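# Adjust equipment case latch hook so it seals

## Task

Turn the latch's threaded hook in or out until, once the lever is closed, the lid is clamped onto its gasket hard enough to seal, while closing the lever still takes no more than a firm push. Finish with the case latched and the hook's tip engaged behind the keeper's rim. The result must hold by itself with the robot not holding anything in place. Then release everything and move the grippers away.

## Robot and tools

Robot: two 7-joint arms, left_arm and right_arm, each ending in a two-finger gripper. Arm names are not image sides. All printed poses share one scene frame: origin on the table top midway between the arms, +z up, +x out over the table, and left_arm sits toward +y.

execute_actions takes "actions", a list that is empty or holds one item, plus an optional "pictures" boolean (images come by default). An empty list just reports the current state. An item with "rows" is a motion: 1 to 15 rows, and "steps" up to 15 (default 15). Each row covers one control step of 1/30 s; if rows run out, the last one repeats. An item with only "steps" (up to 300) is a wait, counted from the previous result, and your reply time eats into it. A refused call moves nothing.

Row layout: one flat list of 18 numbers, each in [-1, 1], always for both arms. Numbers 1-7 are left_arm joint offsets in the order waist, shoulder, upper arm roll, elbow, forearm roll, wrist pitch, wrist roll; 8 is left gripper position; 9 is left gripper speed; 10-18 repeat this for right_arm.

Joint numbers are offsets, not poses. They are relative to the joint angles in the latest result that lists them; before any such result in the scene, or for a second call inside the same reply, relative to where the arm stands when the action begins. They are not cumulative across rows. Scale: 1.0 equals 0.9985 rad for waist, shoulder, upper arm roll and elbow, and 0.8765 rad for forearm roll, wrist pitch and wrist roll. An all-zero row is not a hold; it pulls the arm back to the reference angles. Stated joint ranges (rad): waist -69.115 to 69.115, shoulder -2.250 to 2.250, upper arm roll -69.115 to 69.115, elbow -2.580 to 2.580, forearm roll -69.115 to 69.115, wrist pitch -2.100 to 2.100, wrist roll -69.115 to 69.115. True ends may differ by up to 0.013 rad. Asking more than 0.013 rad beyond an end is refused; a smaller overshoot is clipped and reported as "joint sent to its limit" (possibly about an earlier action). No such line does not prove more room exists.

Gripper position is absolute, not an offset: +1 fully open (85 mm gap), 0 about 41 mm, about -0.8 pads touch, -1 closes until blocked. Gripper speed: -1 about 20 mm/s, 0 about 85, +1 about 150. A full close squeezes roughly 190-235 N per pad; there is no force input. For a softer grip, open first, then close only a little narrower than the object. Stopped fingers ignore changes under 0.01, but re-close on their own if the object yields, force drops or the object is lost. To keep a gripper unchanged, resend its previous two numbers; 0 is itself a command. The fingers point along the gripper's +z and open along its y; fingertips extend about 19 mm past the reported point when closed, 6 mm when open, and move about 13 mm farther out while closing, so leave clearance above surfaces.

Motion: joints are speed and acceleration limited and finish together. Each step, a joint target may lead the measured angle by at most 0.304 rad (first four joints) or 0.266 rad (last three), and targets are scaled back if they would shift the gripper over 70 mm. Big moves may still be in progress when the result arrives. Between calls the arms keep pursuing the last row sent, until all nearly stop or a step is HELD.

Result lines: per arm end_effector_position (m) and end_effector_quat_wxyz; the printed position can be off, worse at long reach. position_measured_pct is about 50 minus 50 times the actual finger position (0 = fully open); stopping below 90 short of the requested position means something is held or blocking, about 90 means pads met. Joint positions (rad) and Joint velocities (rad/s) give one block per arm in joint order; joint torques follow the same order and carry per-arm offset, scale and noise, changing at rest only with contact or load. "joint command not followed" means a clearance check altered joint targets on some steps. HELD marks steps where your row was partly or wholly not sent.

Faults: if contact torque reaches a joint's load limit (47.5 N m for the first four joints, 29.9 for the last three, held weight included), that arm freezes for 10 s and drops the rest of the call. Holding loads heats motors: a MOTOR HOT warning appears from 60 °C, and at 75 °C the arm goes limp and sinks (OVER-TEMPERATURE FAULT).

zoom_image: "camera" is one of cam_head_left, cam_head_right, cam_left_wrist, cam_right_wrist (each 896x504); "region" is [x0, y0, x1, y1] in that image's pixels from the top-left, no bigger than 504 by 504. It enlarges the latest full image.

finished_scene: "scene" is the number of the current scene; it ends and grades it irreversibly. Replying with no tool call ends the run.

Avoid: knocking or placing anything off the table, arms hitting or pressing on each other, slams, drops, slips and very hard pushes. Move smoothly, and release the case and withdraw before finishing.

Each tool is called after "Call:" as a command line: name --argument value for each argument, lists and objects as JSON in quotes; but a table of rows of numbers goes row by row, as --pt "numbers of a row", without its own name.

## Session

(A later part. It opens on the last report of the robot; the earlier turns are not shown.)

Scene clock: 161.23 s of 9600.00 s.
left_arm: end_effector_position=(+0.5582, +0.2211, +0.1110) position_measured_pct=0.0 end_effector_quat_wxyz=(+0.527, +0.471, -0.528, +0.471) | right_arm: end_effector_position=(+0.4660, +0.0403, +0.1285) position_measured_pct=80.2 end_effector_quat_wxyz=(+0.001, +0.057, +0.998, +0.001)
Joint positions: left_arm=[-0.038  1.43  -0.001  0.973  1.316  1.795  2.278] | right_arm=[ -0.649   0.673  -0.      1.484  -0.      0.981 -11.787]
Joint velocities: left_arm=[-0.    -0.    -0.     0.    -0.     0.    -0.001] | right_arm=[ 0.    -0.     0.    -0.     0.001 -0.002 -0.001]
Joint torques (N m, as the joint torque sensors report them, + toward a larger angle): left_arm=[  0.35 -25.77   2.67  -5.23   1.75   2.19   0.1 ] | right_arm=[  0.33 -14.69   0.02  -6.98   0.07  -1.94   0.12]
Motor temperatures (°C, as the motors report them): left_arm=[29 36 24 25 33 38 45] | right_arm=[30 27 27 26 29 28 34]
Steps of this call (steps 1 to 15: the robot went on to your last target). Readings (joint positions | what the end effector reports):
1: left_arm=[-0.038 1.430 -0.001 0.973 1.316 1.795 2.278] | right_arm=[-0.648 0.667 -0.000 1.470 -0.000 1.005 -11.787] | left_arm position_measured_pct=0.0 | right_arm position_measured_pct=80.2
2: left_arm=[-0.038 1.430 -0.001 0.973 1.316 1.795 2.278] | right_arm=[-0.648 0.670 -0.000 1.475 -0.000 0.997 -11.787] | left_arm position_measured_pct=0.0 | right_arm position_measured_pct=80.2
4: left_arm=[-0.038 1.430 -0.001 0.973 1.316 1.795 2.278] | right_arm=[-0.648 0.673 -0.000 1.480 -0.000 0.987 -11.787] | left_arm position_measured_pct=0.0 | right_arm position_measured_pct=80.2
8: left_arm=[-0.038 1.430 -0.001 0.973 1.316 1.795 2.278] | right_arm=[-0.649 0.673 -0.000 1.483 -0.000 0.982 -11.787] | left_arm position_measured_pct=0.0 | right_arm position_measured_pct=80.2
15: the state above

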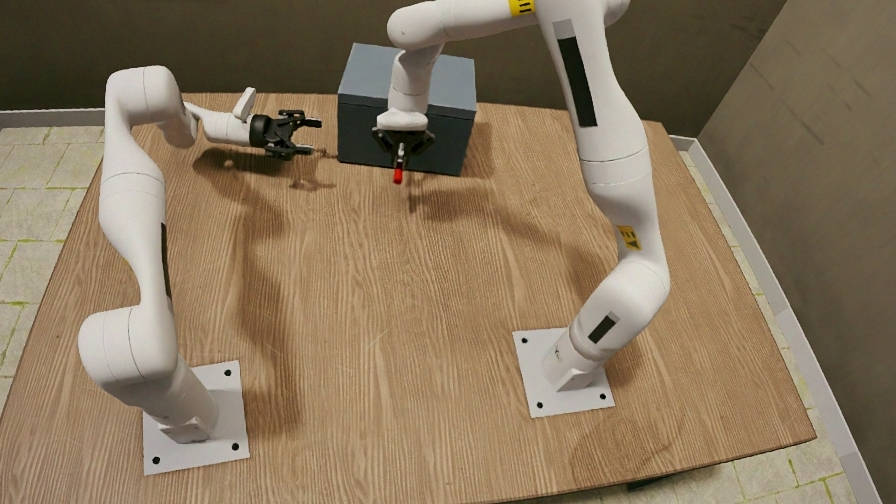

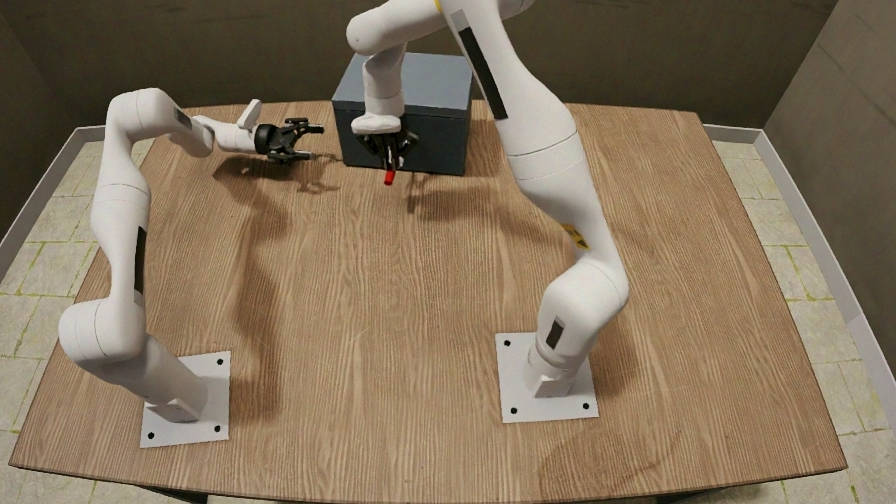

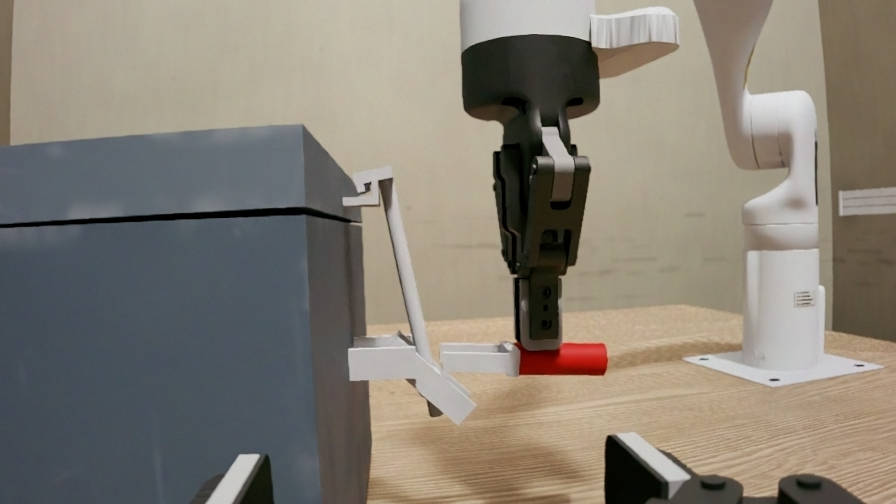

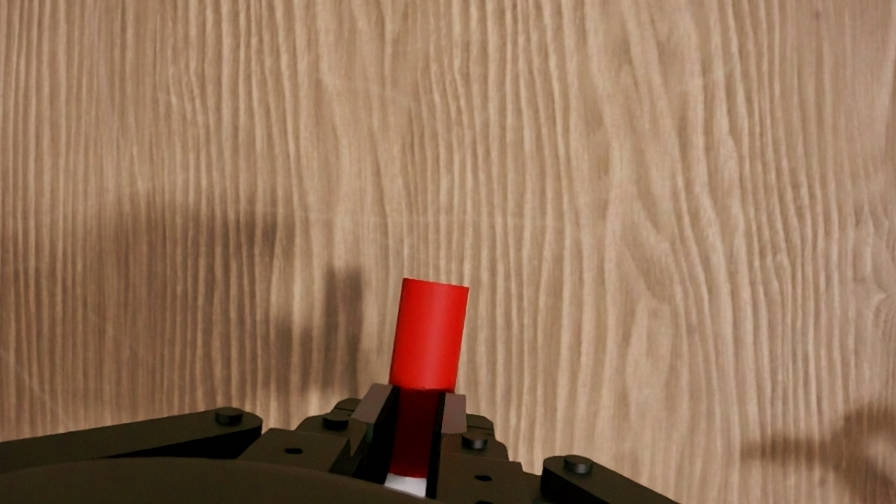

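Call:
execute_actions --actions '[{"rows":[[0,0,0,0,0,0,0,1,0,0,0.011,0,0.003,0,-0.011,0,-0.6,0.5],[0,0,0,0,0,0,0,1,0,0,0.011,0,0.003,0,-0.011,0,-0.6,0.5],[0,0,0,0,0,0,0,1,0,0,0.015,0,0.006,0,-0.02,0,-0.6,0.5],[0,0,0,0,0,0,0,1,0,0,0.015,0,0.006,0,-0.02,0,-0.6,0.5],[0,0,0,0,0,0,0,1,0,0,0.019,0,0.01,0,-0.028,0,-0.6,0.5],[0,0,0,0,0,0,0,1,0,0,0.019,0,0.01,0,-0.028,0,-0.6,0.5],[0,0,0,0,0,0,0,1,0,0,0.023,0,0.013,0,-0.037,0,-0.6,0.5],[0,0,0,0,0,0,0,1,0,0,0.023,0,0.013,0,-0.037,0,-0.6,0.5],[0,0,0,0,0,0,0,1,0,0,0.027,0,0.016,0,-0.045,0,-0.6,0.5]],"steps":15}]'

Scene clock: 165.03 s of 9600.00 s.
left_arm: end_effector_position=(+0.5582, +0.2211, +0.1110) position_measured_pct=0.0 end_effector_quat_wxyz=(+0.527, +0.471, -0.528, +0.471) | right_arm: end_effector_position=(+0.4667, +0.0405, +0.1151) position_measured_pct=80.2 end_effector_quat_wxyz=(+0.002, +0.057, +0.998, +0.002)
Joint positions: left_arm=[-0.038  1.43  -0.001  0.973  1.316  1.795  2.278] | right_arm=[ -0.648   0.692   0.      1.498  -0.      0.946 -11.787]
Joint velocities: left_arm=[-0.     0.    -0.     0.    -0.    -0.001  0.001] | right_arm=[ 0.001  0.009  0.     0.005 -0.001 -0.012  0.   ]
Joint torques (N m, as the joint torque sensors report them, + toward a larger angle): left_arm=[  0.39 -25.87   2.85  -5.15   1.87   2.3    0.11] | right_arm=[  0.01 -13.87  -0.36  -6.62  -0.12  -1.99   0.11]
Motor temperatures (°C, as the motors report them): left_arm=[29 36 24 25 33 38 45] | right_arm=[30 27 27 26 29 28 34]
Steps of this call (steps 1 to 15: the robot went on to your last target; steps 16 to 99: nothing new was sent; steps 100 to 114: all 15 steps of this action). Readings (joint positions | what the end effector reports):
100: left_arm=[-0.038 1.430 -0.001 0.973 1.316 1.795 2.278] | right_arm=[-0.649 0.674 -0.000 1.484 -0.000 0.981 -11.787] | left_arm position_measured_pct=0.0 | right_arm position_measured_pct=80.2
101: left_arm=[-0.038 1.430 -0.001 0.973 1.316 1.795 2.278] | right_arm=[-0.649 0.675 -0.000 1.484 -0.000 0.979 -11.787] | left_arm position_measured_pct=0.0 | right_arm position_measured_pct=80.2
103: left_arm=[-0.038 1.430 -0.001 0.973 1.316 1.795 2.278] | right_arm=[-0.649 0.678 -0.000 1.486 -0.000 0.975 -11.787] | left_arm position_measured_pct=0.0 | right_arm position_measured_pct=80.2
107: left_arm=[-0.038 1.430 -0.001 0.973 1.316 1.795 2.278] | right_arm=[-0.649 0.684 -0.000 1.492 -0.000 0.961 -11.787] | left_arm position_measured_pct=0.0 | right_arm position_measured_pct=80.2
114: the state above

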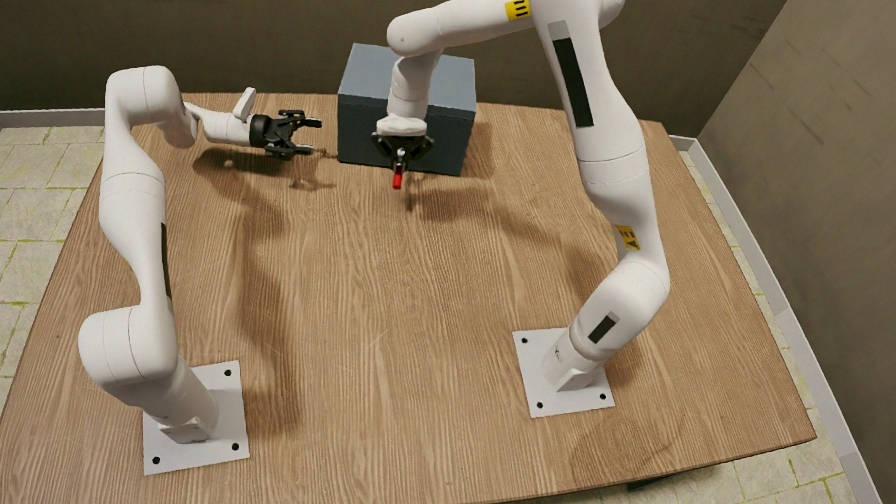

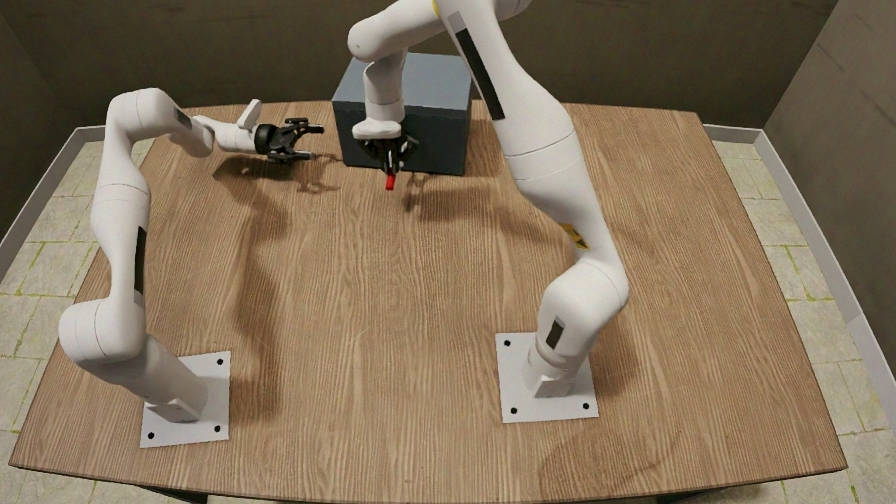

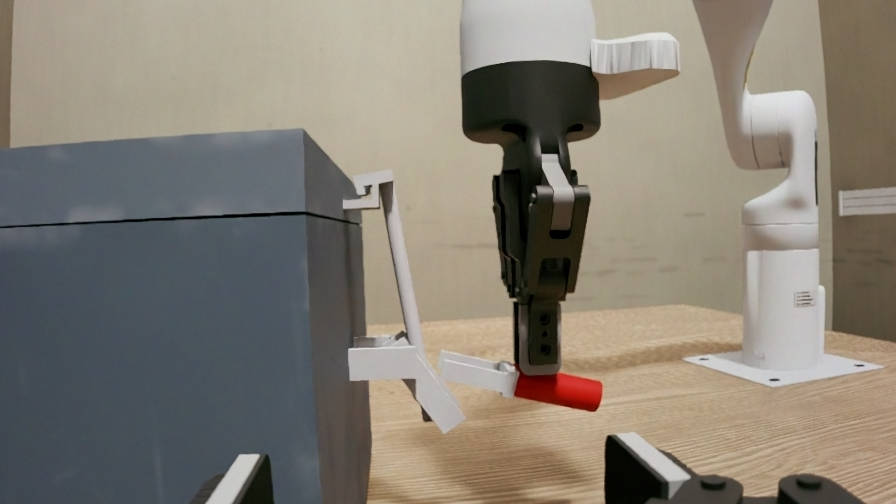

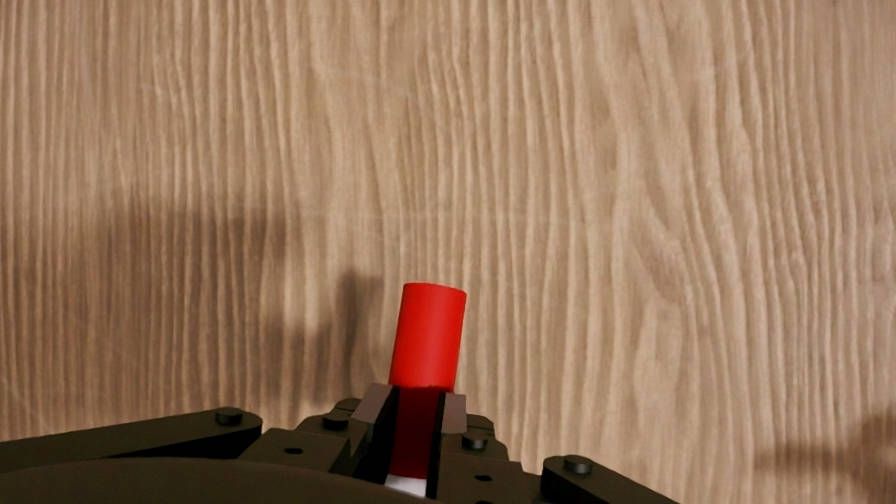

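Call:
execute_actions --actions '[{"rows":[[0,0,0,0,0,0,0,1,0,0,0.012,0,0.005,0,-0.013,0,-0.6,0.5],[0,0,0,0,0,0,0,1,0,0,0.012,0,0.005,0,-0.013,0,-0.6,0.5],[0,0,0,0,0,0,0,1,0,0,0.0165,0,0.008,0,-0.0215,0,-0.6,0.5],[0,0,0,0,0,0,0,1,0,0,0.0165,0,0.008,0,-0.0215,0,-0.6,0.5],[0,0,0,0,0,0,0,1,0,0,0.021,0,0.011,0,-0.03,0,-0.6,0.5],[0,0,0,0,0,0,0,1,0,0,0.021,0,0.011,0,-0.03,0,-0.6,0.5],[0,0,0,0,0,0,0,1,0,0,0.0255,0,0.014,0,-0.0385,0,-0.6,0.5],[0,0,0,0,0,0,0,1,0,0,0.0255,0,0.014,0,-0.0385,0,-0.6,0.5],[0,0,0,0,0,0,0,1,0,0,0.03,0,0.017,0,-0.047,0,-0.6,0.5]],"steps":15}]'

Call:
zoom_image --camera "cam_left_wrist" --region '[250, 130, 410, 240]'

Scene clock: 167.50 s of 9600.00 s.
left_arm: end_effector_position=(+0.5582, +0.2211, +0.1110) position_measured_pct=0.0 end_effector_quat_wxyz=(+0.527, +0.471, -0.528, +0.471) | right_arm: end_effector_position=(+0.4684, +0.0400, +0.0996) position_measured_pct=80.2 end_effector_quat_wxyz=(+0.003, +0.058, +0.998, +0.002)
Joint positions: left_arm=[-0.038  1.43  -0.001  0.973  1.316  1.795  2.278] | right_arm=[ -0.647   0.714   0.001   1.513   0.001   0.907 -11.787]
Joint velocities: left_arm=[-0.     0.001 -0.    -0.    -0.    -0.001 -0.001] | right_arm=[-0.001  0.017 -0.002  0.008  0.001 -0.016 -0.001]
Joint torques (N m, as the joint torque sensors report them, + toward a larger angle): left_arm=[  0.16 -26.06   2.76  -5.07   1.59   2.3    0.01] | right_arm=[ -1.05 -16.14  -0.97  -5.21  -0.72  -0.51  -0.04]
Motor temperatures (°C, as the motors report them): left_arm=[29 36 24 25 33 38 45] | right_arm=[30 27 27 26 29 28 34]
Steps of this call (steps 1 to 15: the robot went on to your last target; steps 16 to 59: nothing new was sent; steps 60 to 74: all 15 steps of this action). Readings (joint positions | what the end effector reports):
60: left_arm=[-0.038 1.430 -0.001 0.973 1.316 1.795 2.278] | right_arm=[-0.648 0.693 0.000 1.499 -0.000 0.944 -11.787] | left_arm position_measured_pct=0.0 | right_arm position_measured_pct=80.2
61: left_arm=[-0.038 1.430 -0.001 0.973 1.316 1.795 2.278] | right_arm=[-0.648 0.694 0.000 1.500 -0.000 0.942 -11.787] | left_arm position_measured_pct=0.0 | right_arm position_measured_pct=80.2
63: left_arm=[-0.038 1.430 -0.001 0.973 1.316 1.795 2.278] | right_arm=[-0.648 0.697 0.000 1.502 0.000 0.937 -11.787] | left_arm position_measured_pct=0.0 | right_arm position_measured_pct=80.2
67: left_arm=[-0.038 1.430 -0.001 0.973 1.316 1.795 2.278] | right_arm=[-0.648 0.704 0.001 1.507 0.001 0.923 -11.787] | left_arm position_measured_pct=0.0 | right_arm position_measured_pct=80.2
74: the state above

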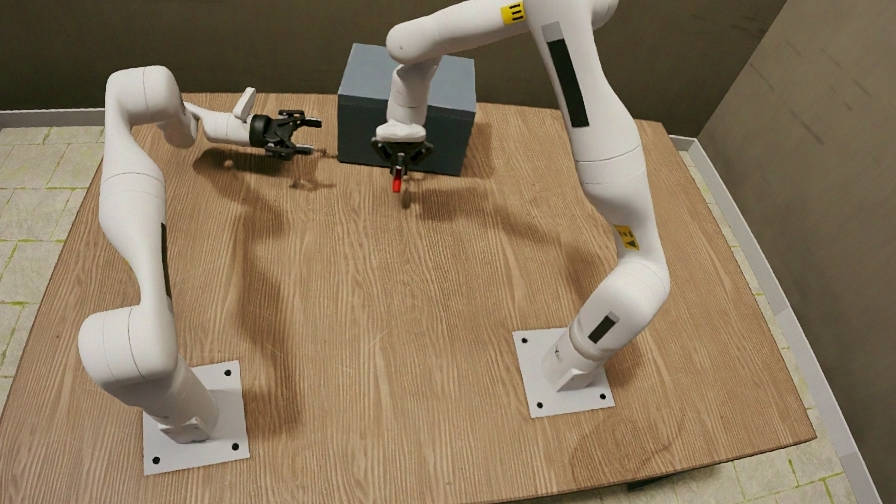

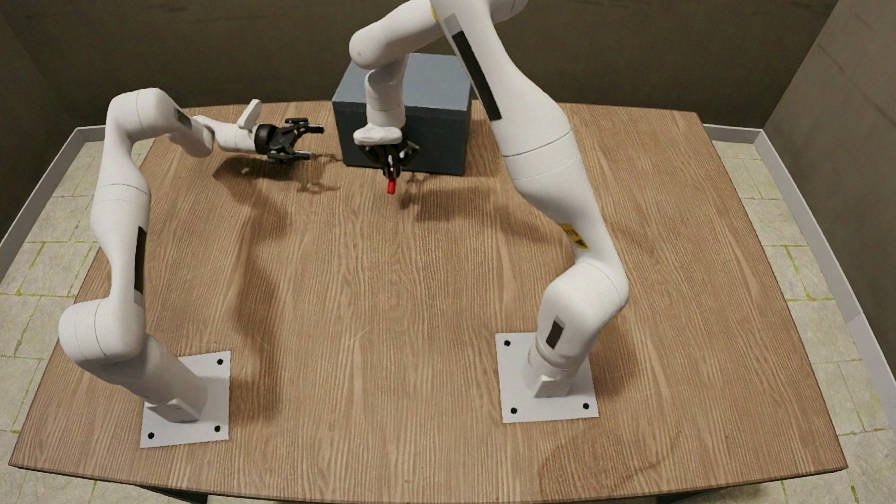

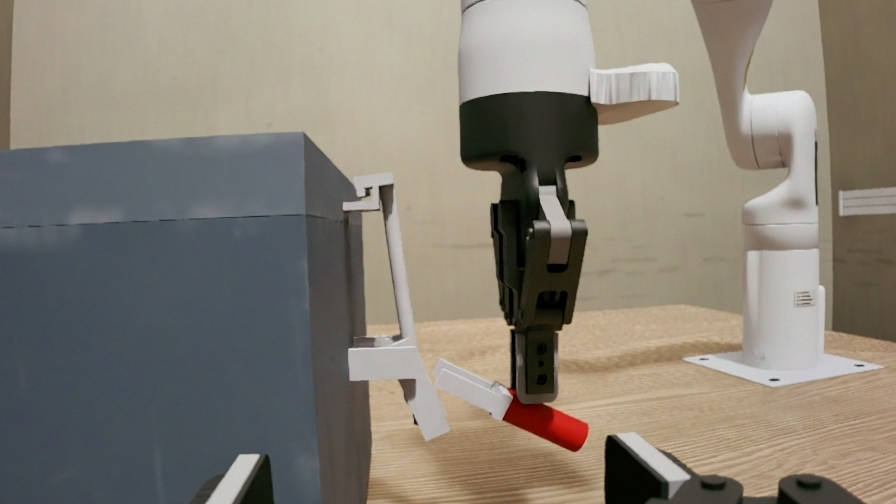

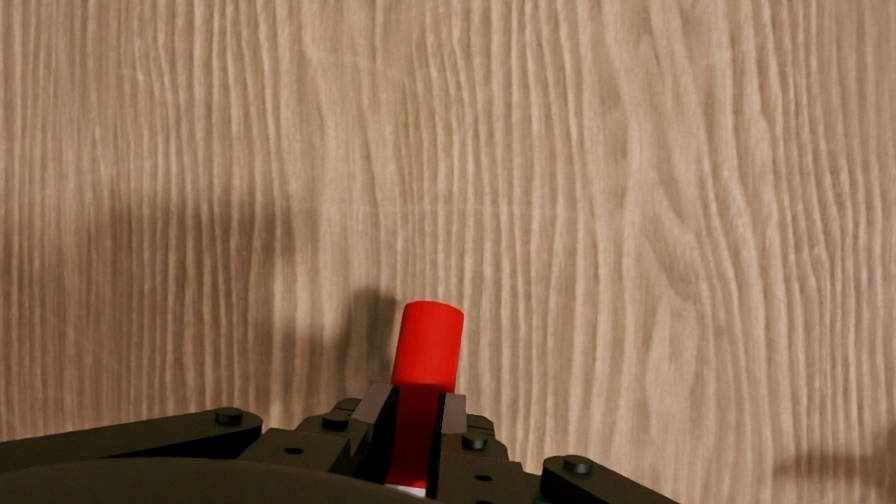

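Region (250, 130, 410, 240) of cam_left_wrist's 896x504 image, scaled by 3.150; it fills the top 346 rows of this view, and the rest is white.

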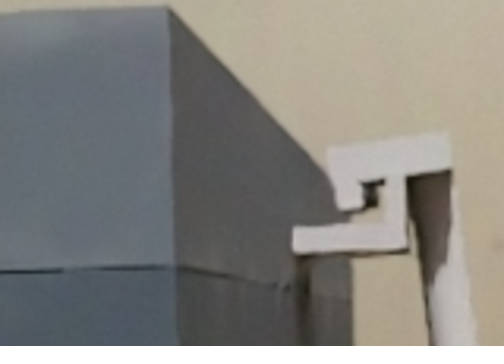

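Gap closed at ≈−25°, force falling. Continue to z≈.075.

Call:
execute_actions --actions '[{"rows":[[0,0,0,0,0,0,0,1,0,0,0.013,0,0.005,0,-0.012,0,-0.6,0.5],[0,0,0,0,0,0,0,1,0,0,0.013,0,0.005,0,-0.012,0,-0.6,0.5],[0,0,0,0,0,0,0,1,0,0,0.018,0,0.008,0,-0.021,0,-0.6,0.5],[0,0,0,0,0,0,0,1,0,0,0.018,0,0.008,0,-0.021,0,-0.6,0.5],[0,0,0,0,0,0,0,1,0,0,0.023,0,0.011,0,-0.03,0,-0.6,0.5],[0,0,0,0,0,0,0,1,0,0,0.023,0,0.011,0,-0.03,0,-0.6,0.5],[0,0,0,0,0,0,0,1,0,0,0.028,0,0.013,0,-0.039,0,-0.6,0.5],[0,0,0,0,0,0,0,1,0,0,0.028,0,0.013,0,-0.039,0,-0.6,0.5],[0,0,0,0,0,0,0,1,0,0,0.033,0,0.016,0,-0.048,0,-0.6,0.5],[0,0,0,0,0,0,0,1,0,0,0.033,0,0.016,0,-0.048,0,-0.6,0.5],[0,0,0,0,0,0,0,1,0,0,0.038,0,0.019,0,-0.0565,0,-0.6,0.5]],"steps":15}]' --pictures false

Call:
execute_actions --actions '[{"steps":10}]'

Scene clock: 170.13 s of 9600.00 s.
left_arm: end_effector_position=(+0.5582, +0.2211, +0.1110) position_measured_pct=0.0 end_effector_quat_wxyz=(+0.527, +0.471, -0.528, +0.471) | right_arm: end_effector_position=(+0.4671, +0.0389, +0.0765) position_measured_pct=80.2 end_effector_quat_wxyz=(+0.001, +0.058, +0.998, -0.000)
Joint positions: left_arm=[-0.038  1.43  -0.001  0.973  1.316  1.795  2.278] | right_arm=[ -0.647   0.75    0.001   1.531   0.001   0.86  -11.787]
Joint velocities: left_arm=[-0.001 -0.     0.    -0.    -0.    -0.001  0.   ] | right_arm=[ 0.     0.025 -0.     0.012 -0.001 -0.034 -0.001]
Joint torques (N m, as the joint torque sensors report them, + toward a larger angle): left_arm=[  0.23 -25.62   2.81  -5.22   1.7    2.17  -0.07] | right_arm=[ -0.07 -21.18  -0.25  -6.8    0.24  -0.27  -0.07]
Motor temperatures (°C, as the motors report them): left_arm=[29 36 24 25 33 38 45] | right_arm=[30 27 27 26 29 28 34]
Steps of this call (steps 1 to 15: the robot went on to your last target; steps 16 to 64: nothing new was sent; steps 65 to 79: all 15 steps of this action). Readings (joint positions | what the end effector reports):
65: left_arm=[-0.038 1.430 -0.001 0.973 1.316 1.795 2.278] | right_arm=[-0.647 0.717 0.002 1.513 0.001 0.905 -11.787] | left_arm position_measured_pct=0.0 | right_arm position_measured_pct=80.2
66: left_arm=[-0.038 1.430 -0.001 0.973 1.316 1.795 2.278] | right_arm=[-0.647 0.718 0.002 1.514 0.001 0.902 -11.787] | left_arm position_measured_pct=0.0 | right_arm position_measured_pct=80.2
68: left_arm=[-0.038 1.430 -0.001 0.973 1.316 1.795 2.278] | right_arm=[-0.647 0.722 0.002 1.516 0.001 0.897 -11.787] | left_arm position_measured_pct=0.0 | right_arm position_measured_pct=80.2
72: left_arm=[-0.038 1.430 -0.001 0.973 1.316 1.795 2.278] | right_arm=[-0.647 0.733 0.002 1.521 0.001 0.882 -11.787] | left_arm position_measured_pct=0.0 | right_arm position_measured_pct=80.2
79: the state above

Scene clock: 170.47 s of 9600.00 s.
left_arm: end_effector_position=(+0.5582, +0.2211, +0.1110) position_measured_pct=0.0 end_effector_quat_wxyz=(+0.527, +0.471, -0.528, +0.471) | right_arm: end_effector_position=(+0.4670, +0.0389, +0.0751) position_measured_pct=80.2 end_effector_quat_wxyz=(+0.001, +0.058, +0.998, -0.000)
Joint positions: left_arm=[-0.038  1.43  -0.001  0.973  1.316  1.795  2.278] | right_arm=[ -0.647   0.752   0.001   1.532   0.001   0.857 -11.787]
Joint velocities: left_arm=[ 0.001  0.    -0.    -0.001 -0.    -0.    -0.   ] | right_arm=[ 0.     0.     0.001  0.001 -0.    -0.    -0.001]
Joint torques (N m, as the joint torque sensors report them, + toward a larger angle): left_arm=[  0.29 -25.67   2.89  -5.25   1.79   2.32  -0.06] | right_arm=[ -0.26 -20.75  -0.13  -5.87   0.06   0.    -0.05]
Motor temperatures (°C, as the motors report them): left_arm=[29 36 24 25 33 38 45] | right_arm=[30 27 27 26 29 28 34]
Steps of this call (steps 1 to 10: the robot went on to your last target). Readings (joint positions | what the end effector reports):
1: left_arm=[-0.038 1.430 -0.001 0.973 1.316 1.795 2.278] | right_arm=[-0.647 0.751 0.001 1.531 0.001 0.859 -11.787] | left_arm position_measured_pct=0.0 | right_arm position_measured_pct=80.2
2: left_arm=[-0.038 1.430 -0.001 0.973 1.316 1.795 2.278] | right_arm=[-0.647 0.751 0.001 1.531 0.001 0.859 -11.787] | left_arm position_measured_pct=0.0 | right_arm position_measured_pct=80.2
4: left_arm=[-0.038 1.430 -0.001 0.973 1.316 1.795 2.278] | right_arm=[-0.647 0.752 0.001 1.532 0.001 0.858 -11.787] | left_arm position_measured_pct=0.0 | right_arm position_measured_pct=80.2
8: left_arm=[-0.038 1.430 -0.001 0.973 1.316 1.795 2.278] | right_arm=[-0.647 0.752 0.001 1.532 0.001 0.858 -11.787] | left_arm position_measured_pct=0.0 | right_arm position_measured_pct=80.2
10: the state above

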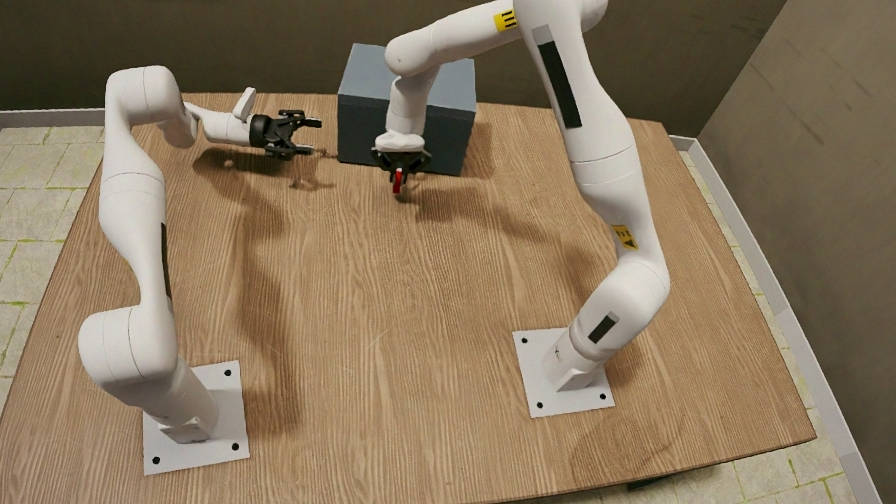

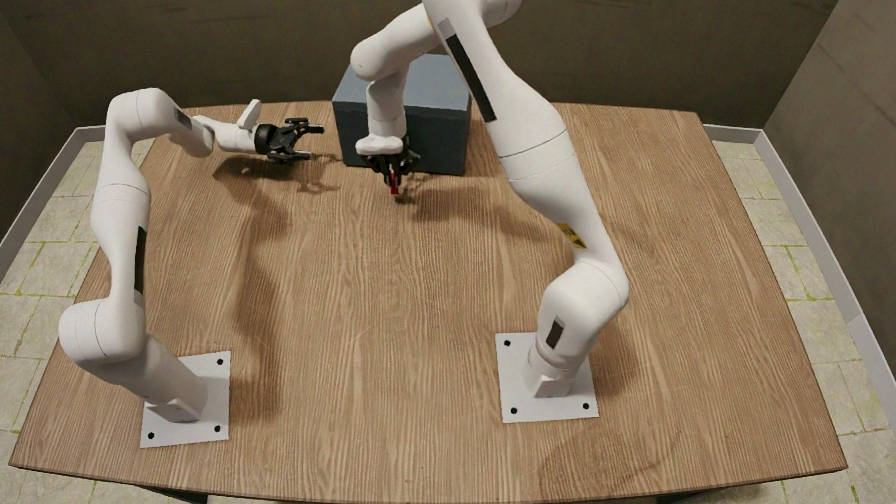

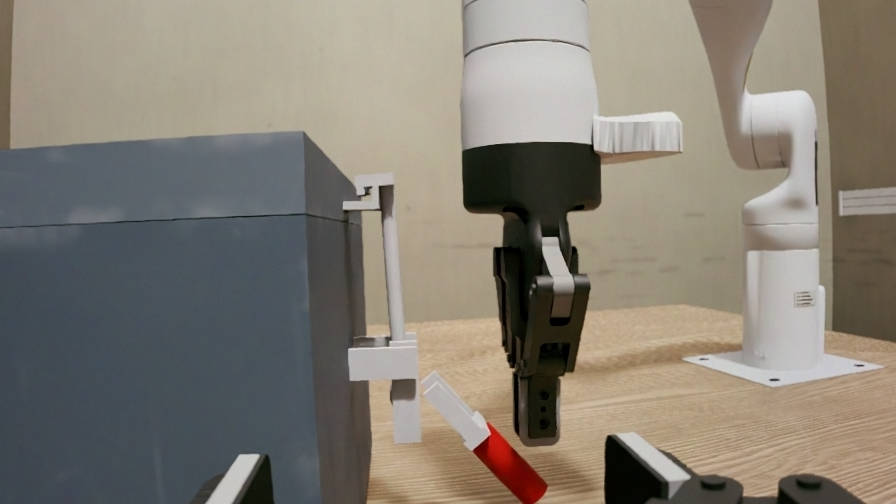

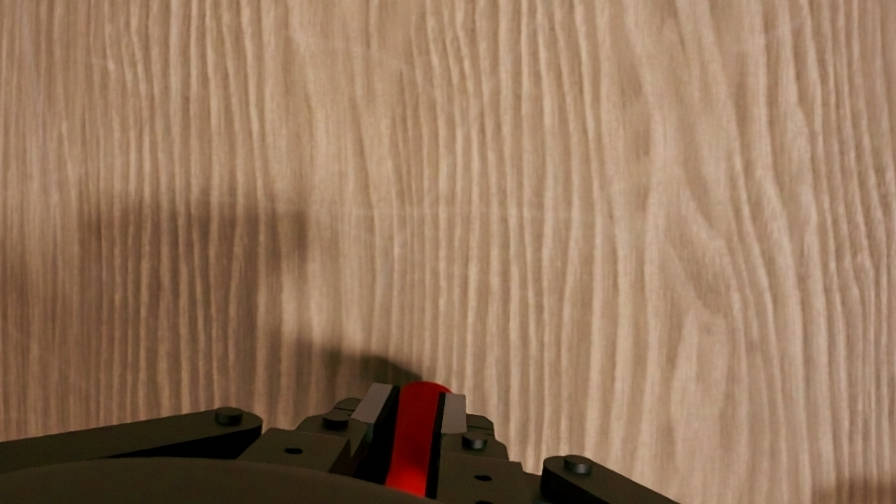

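Call:
execute_actions --actions '[{"rows":[[-0.25,0,0,0,0,0,0,1,0,0,-0.3,0,0,0,0.34,0,-0.6,0.5]],"steps":15}]' --pictures false

Call:
execute_actions --actions '[{"steps":25}]'

Scene clock: 172.03 s of 9600.00 s.
left_arm: end_effector_position=(+0.5874, +0.3633, +0.1106) position_measured_pct=0.0 end_effector_quat_wxyz=(+0.467, +0.530, -0.470, +0.529) | right_arm: end_effector_position=(+0.4312, +0.0102, +0.2125) position_measured_pct=80.2 end_effector_quat_wxyz=(+0.001, +0.058, +0.998, +0.000)
Joint positions: left_arm=[-0.274  1.43  -0.002  0.973  1.316  1.795  2.278] | right_arm=[ -0.647   0.481   0.001   1.531   0.001   1.128 -11.787]
Joint velocities: left_arm=[-0.202  0.    -0.008 -0.    -0.001 -0.001 -0.001] | right_arm=[ 0.001 -0.364  0.    -0.004  0.     0.407  0.   ]
Joint torques (N m, as the joint torque sensors report them, + toward a larger angle): left_arm=[  4.42 -25.36   4.29  -5.03   1.73   2.2    0.19] | right_arm=[ -0.36 -14.15  -0.34  -6.59  -0.22  -0.4    0.16]
Motor temperatures (°C, as the motors report them): left_arm=[29 36 24 25 33 38 45] | right_arm=[30 27 27 26 29 28 34]
Steps of this call (steps 1 to 15: the robot went on to your last target; steps 16 to 32: nothing new was sent; steps 33 to 47: all 15 steps of this action). Readings (joint positions | what the end effector reports):
33: left_arm=[-0.039 1.430 -0.000 0.973 1.316 1.795 2.278] | right_arm=[-0.647 0.751 0.001 1.532 0.001 0.858 -11.787] | left_arm position_measured_pct=0.0 | right_arm position_measured_pct=80.2
34: left_arm=[-0.045 1.430 0.001 0.974 1.316 1.795 2.278] | right_arm=[-0.647 0.745 0.001 1.533 0.001 0.863 -11.787] | left_arm position_measured_pct=0.0 | right_arm position_measured_pct=80.2
36: left_arm=[-0.073 1.430 0.002 0.974 1.316 1.795 2.278] | right_arm=[-0.647 0.716 0.001 1.533 0.001 0.886 -11.787] | left_arm position_measured_pct=0.0 | right_arm position_measured_pct=80.2
40: left_arm=[-0.160 1.430 -0.000 0.973 1.316 1.795 2.278] | right_arm=[-0.647 0.622 0.001 1.532 0.001 0.977 -11.787] | left_arm position_measured_pct=0.0 | right_arm position_measured_pct=80.2
47: the state above

Scene clock: 172.87 s of 9600.00 s.
left_arm: end_effector_position=(+0.5880, +0.3710, +0.1110) position_measured_pct=0.0 end_effector_quat_wxyz=(+0.464, +0.533, -0.466, +0.533) | right_arm: end_effector_position=(+0.4257, +0.0059, +0.2256) position_measured_pct=80.2 end_effector_quat_wxyz=(+0.001, +0.058, +0.998, +0.000)
Joint positions: left_arm=[-0.288  1.43  -0.001  0.973  1.316  1.795  2.278] | right_arm=[ -0.647   0.453   0.001   1.532   0.001   1.155 -11.787]
Joint velocities: left_arm=[ 0.     0.    -0.     0.001  0.     0.    -0.002] | right_arm=[-0.     0.    -0.002  0.     0.     0.     0.001]
Joint torques (N m, as the joint torque sensors report them, + toward a larger angle): left_arm=[ -0.1  -25.6    2.84  -5.15   1.83   2.31   0.1 ] | right_arm=[ -0.38 -17.3    0.15  -7.84   0.2    0.11  -0.15]
Motor temperatures (°C, as the motors report them): left_arm=[29 36 24 25 33 38 45] | right_arm=[30 27 27 26 29 28 34]
Steps of this call (steps 1 to 25: the robot went on to your last target). Readings (joint positions | what the end effector reports):
1: left_arm=[-0.280 1.430 -0.002 0.973 1.316 1.795 2.278] | right_arm=[-0.647 0.470 0.001 1.531 0.001 1.140 -11.787] | left_arm position_measured_pct=0.0 | right_arm position_measured_pct=80.2
2: left_arm=[-0.282 1.430 -0.002 0.973 1.316 1.795 2.278] | right_arm=[-0.647 0.464 0.001 1.531 0.001 1.148 -11.787] | left_arm position_measured_pct=0.0 | right_arm position_measured_pct=80.2
4: left_arm=[-0.285 1.430 -0.001 0.973 1.316 1.795 2.278] | right_arm=[-0.647 0.459 0.001 1.531 0.001 1.153 -11.787] | left_arm position_measured_pct=0.0 | right_arm position_measured_pct=80.2
8: left_arm=[-0.287 1.430 -0.001 0.973 1.316 1.795 2.278] | right_arm=[-0.647 0.454 0.001 1.532 0.001 1.155 -11.787] | left_arm position_measured_pct=0.0 | right_arm position_measured_pct=80.2
25: the state above

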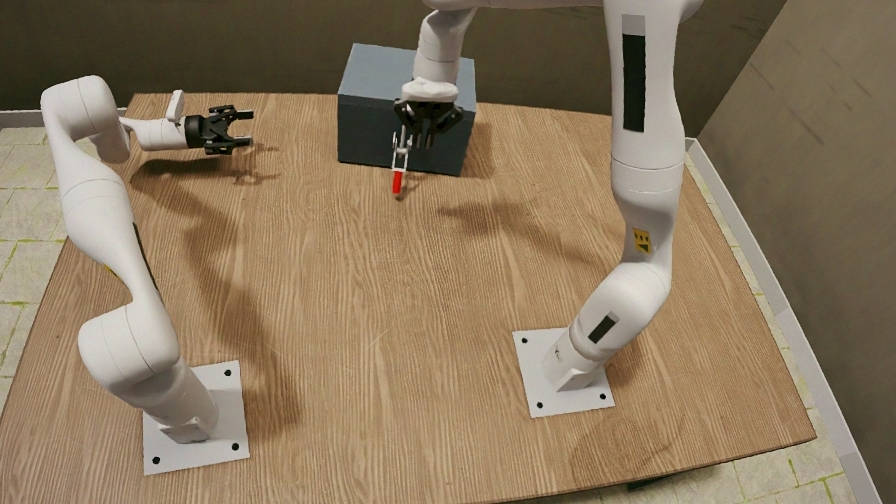

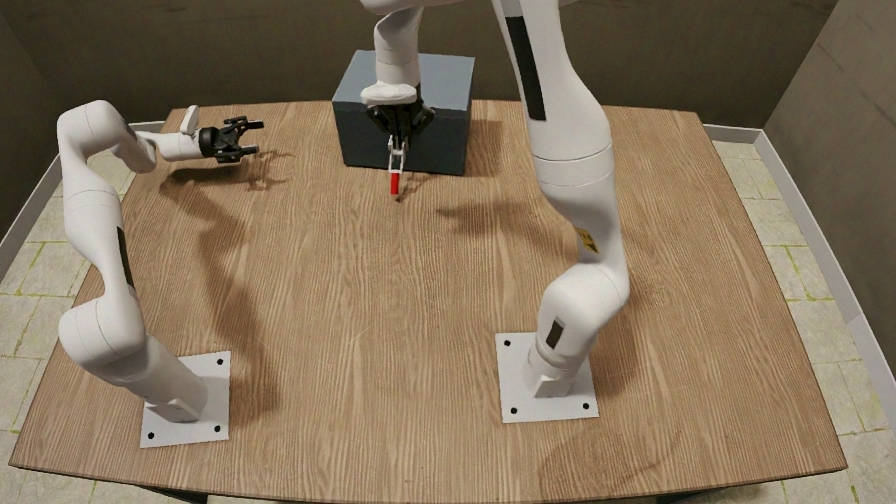

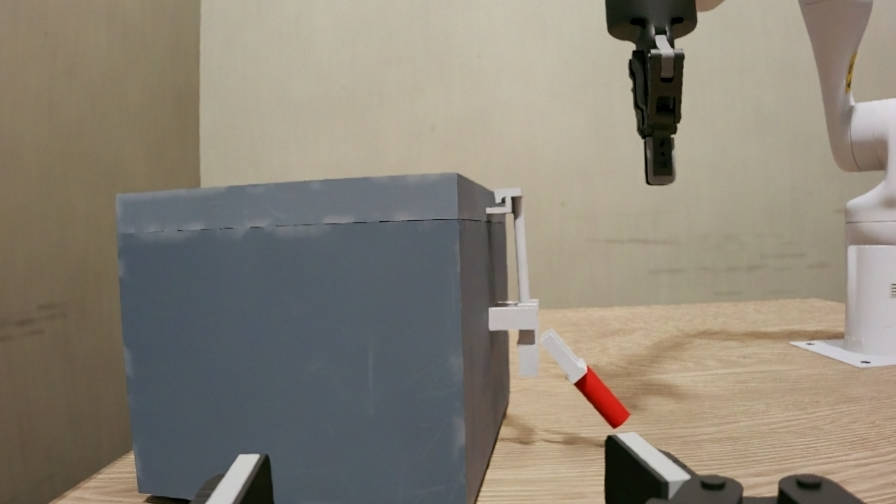

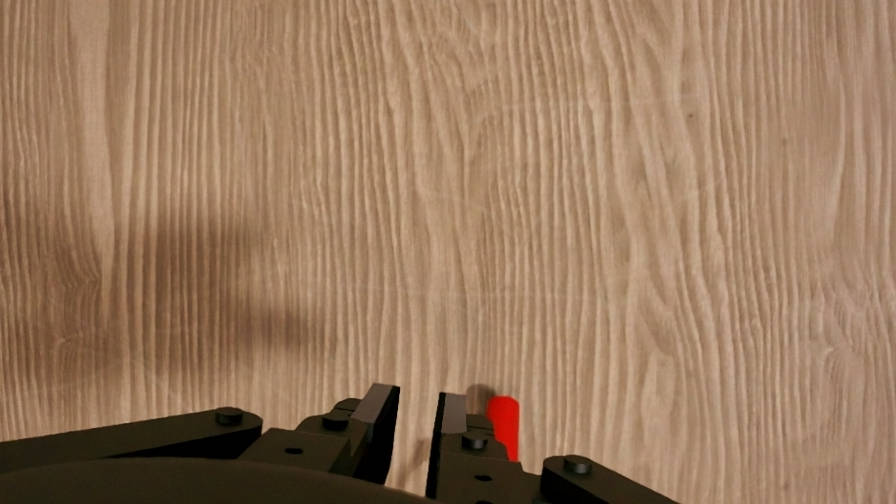

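Call:
finished_scene --scene 2

The scene is finished: the task was done.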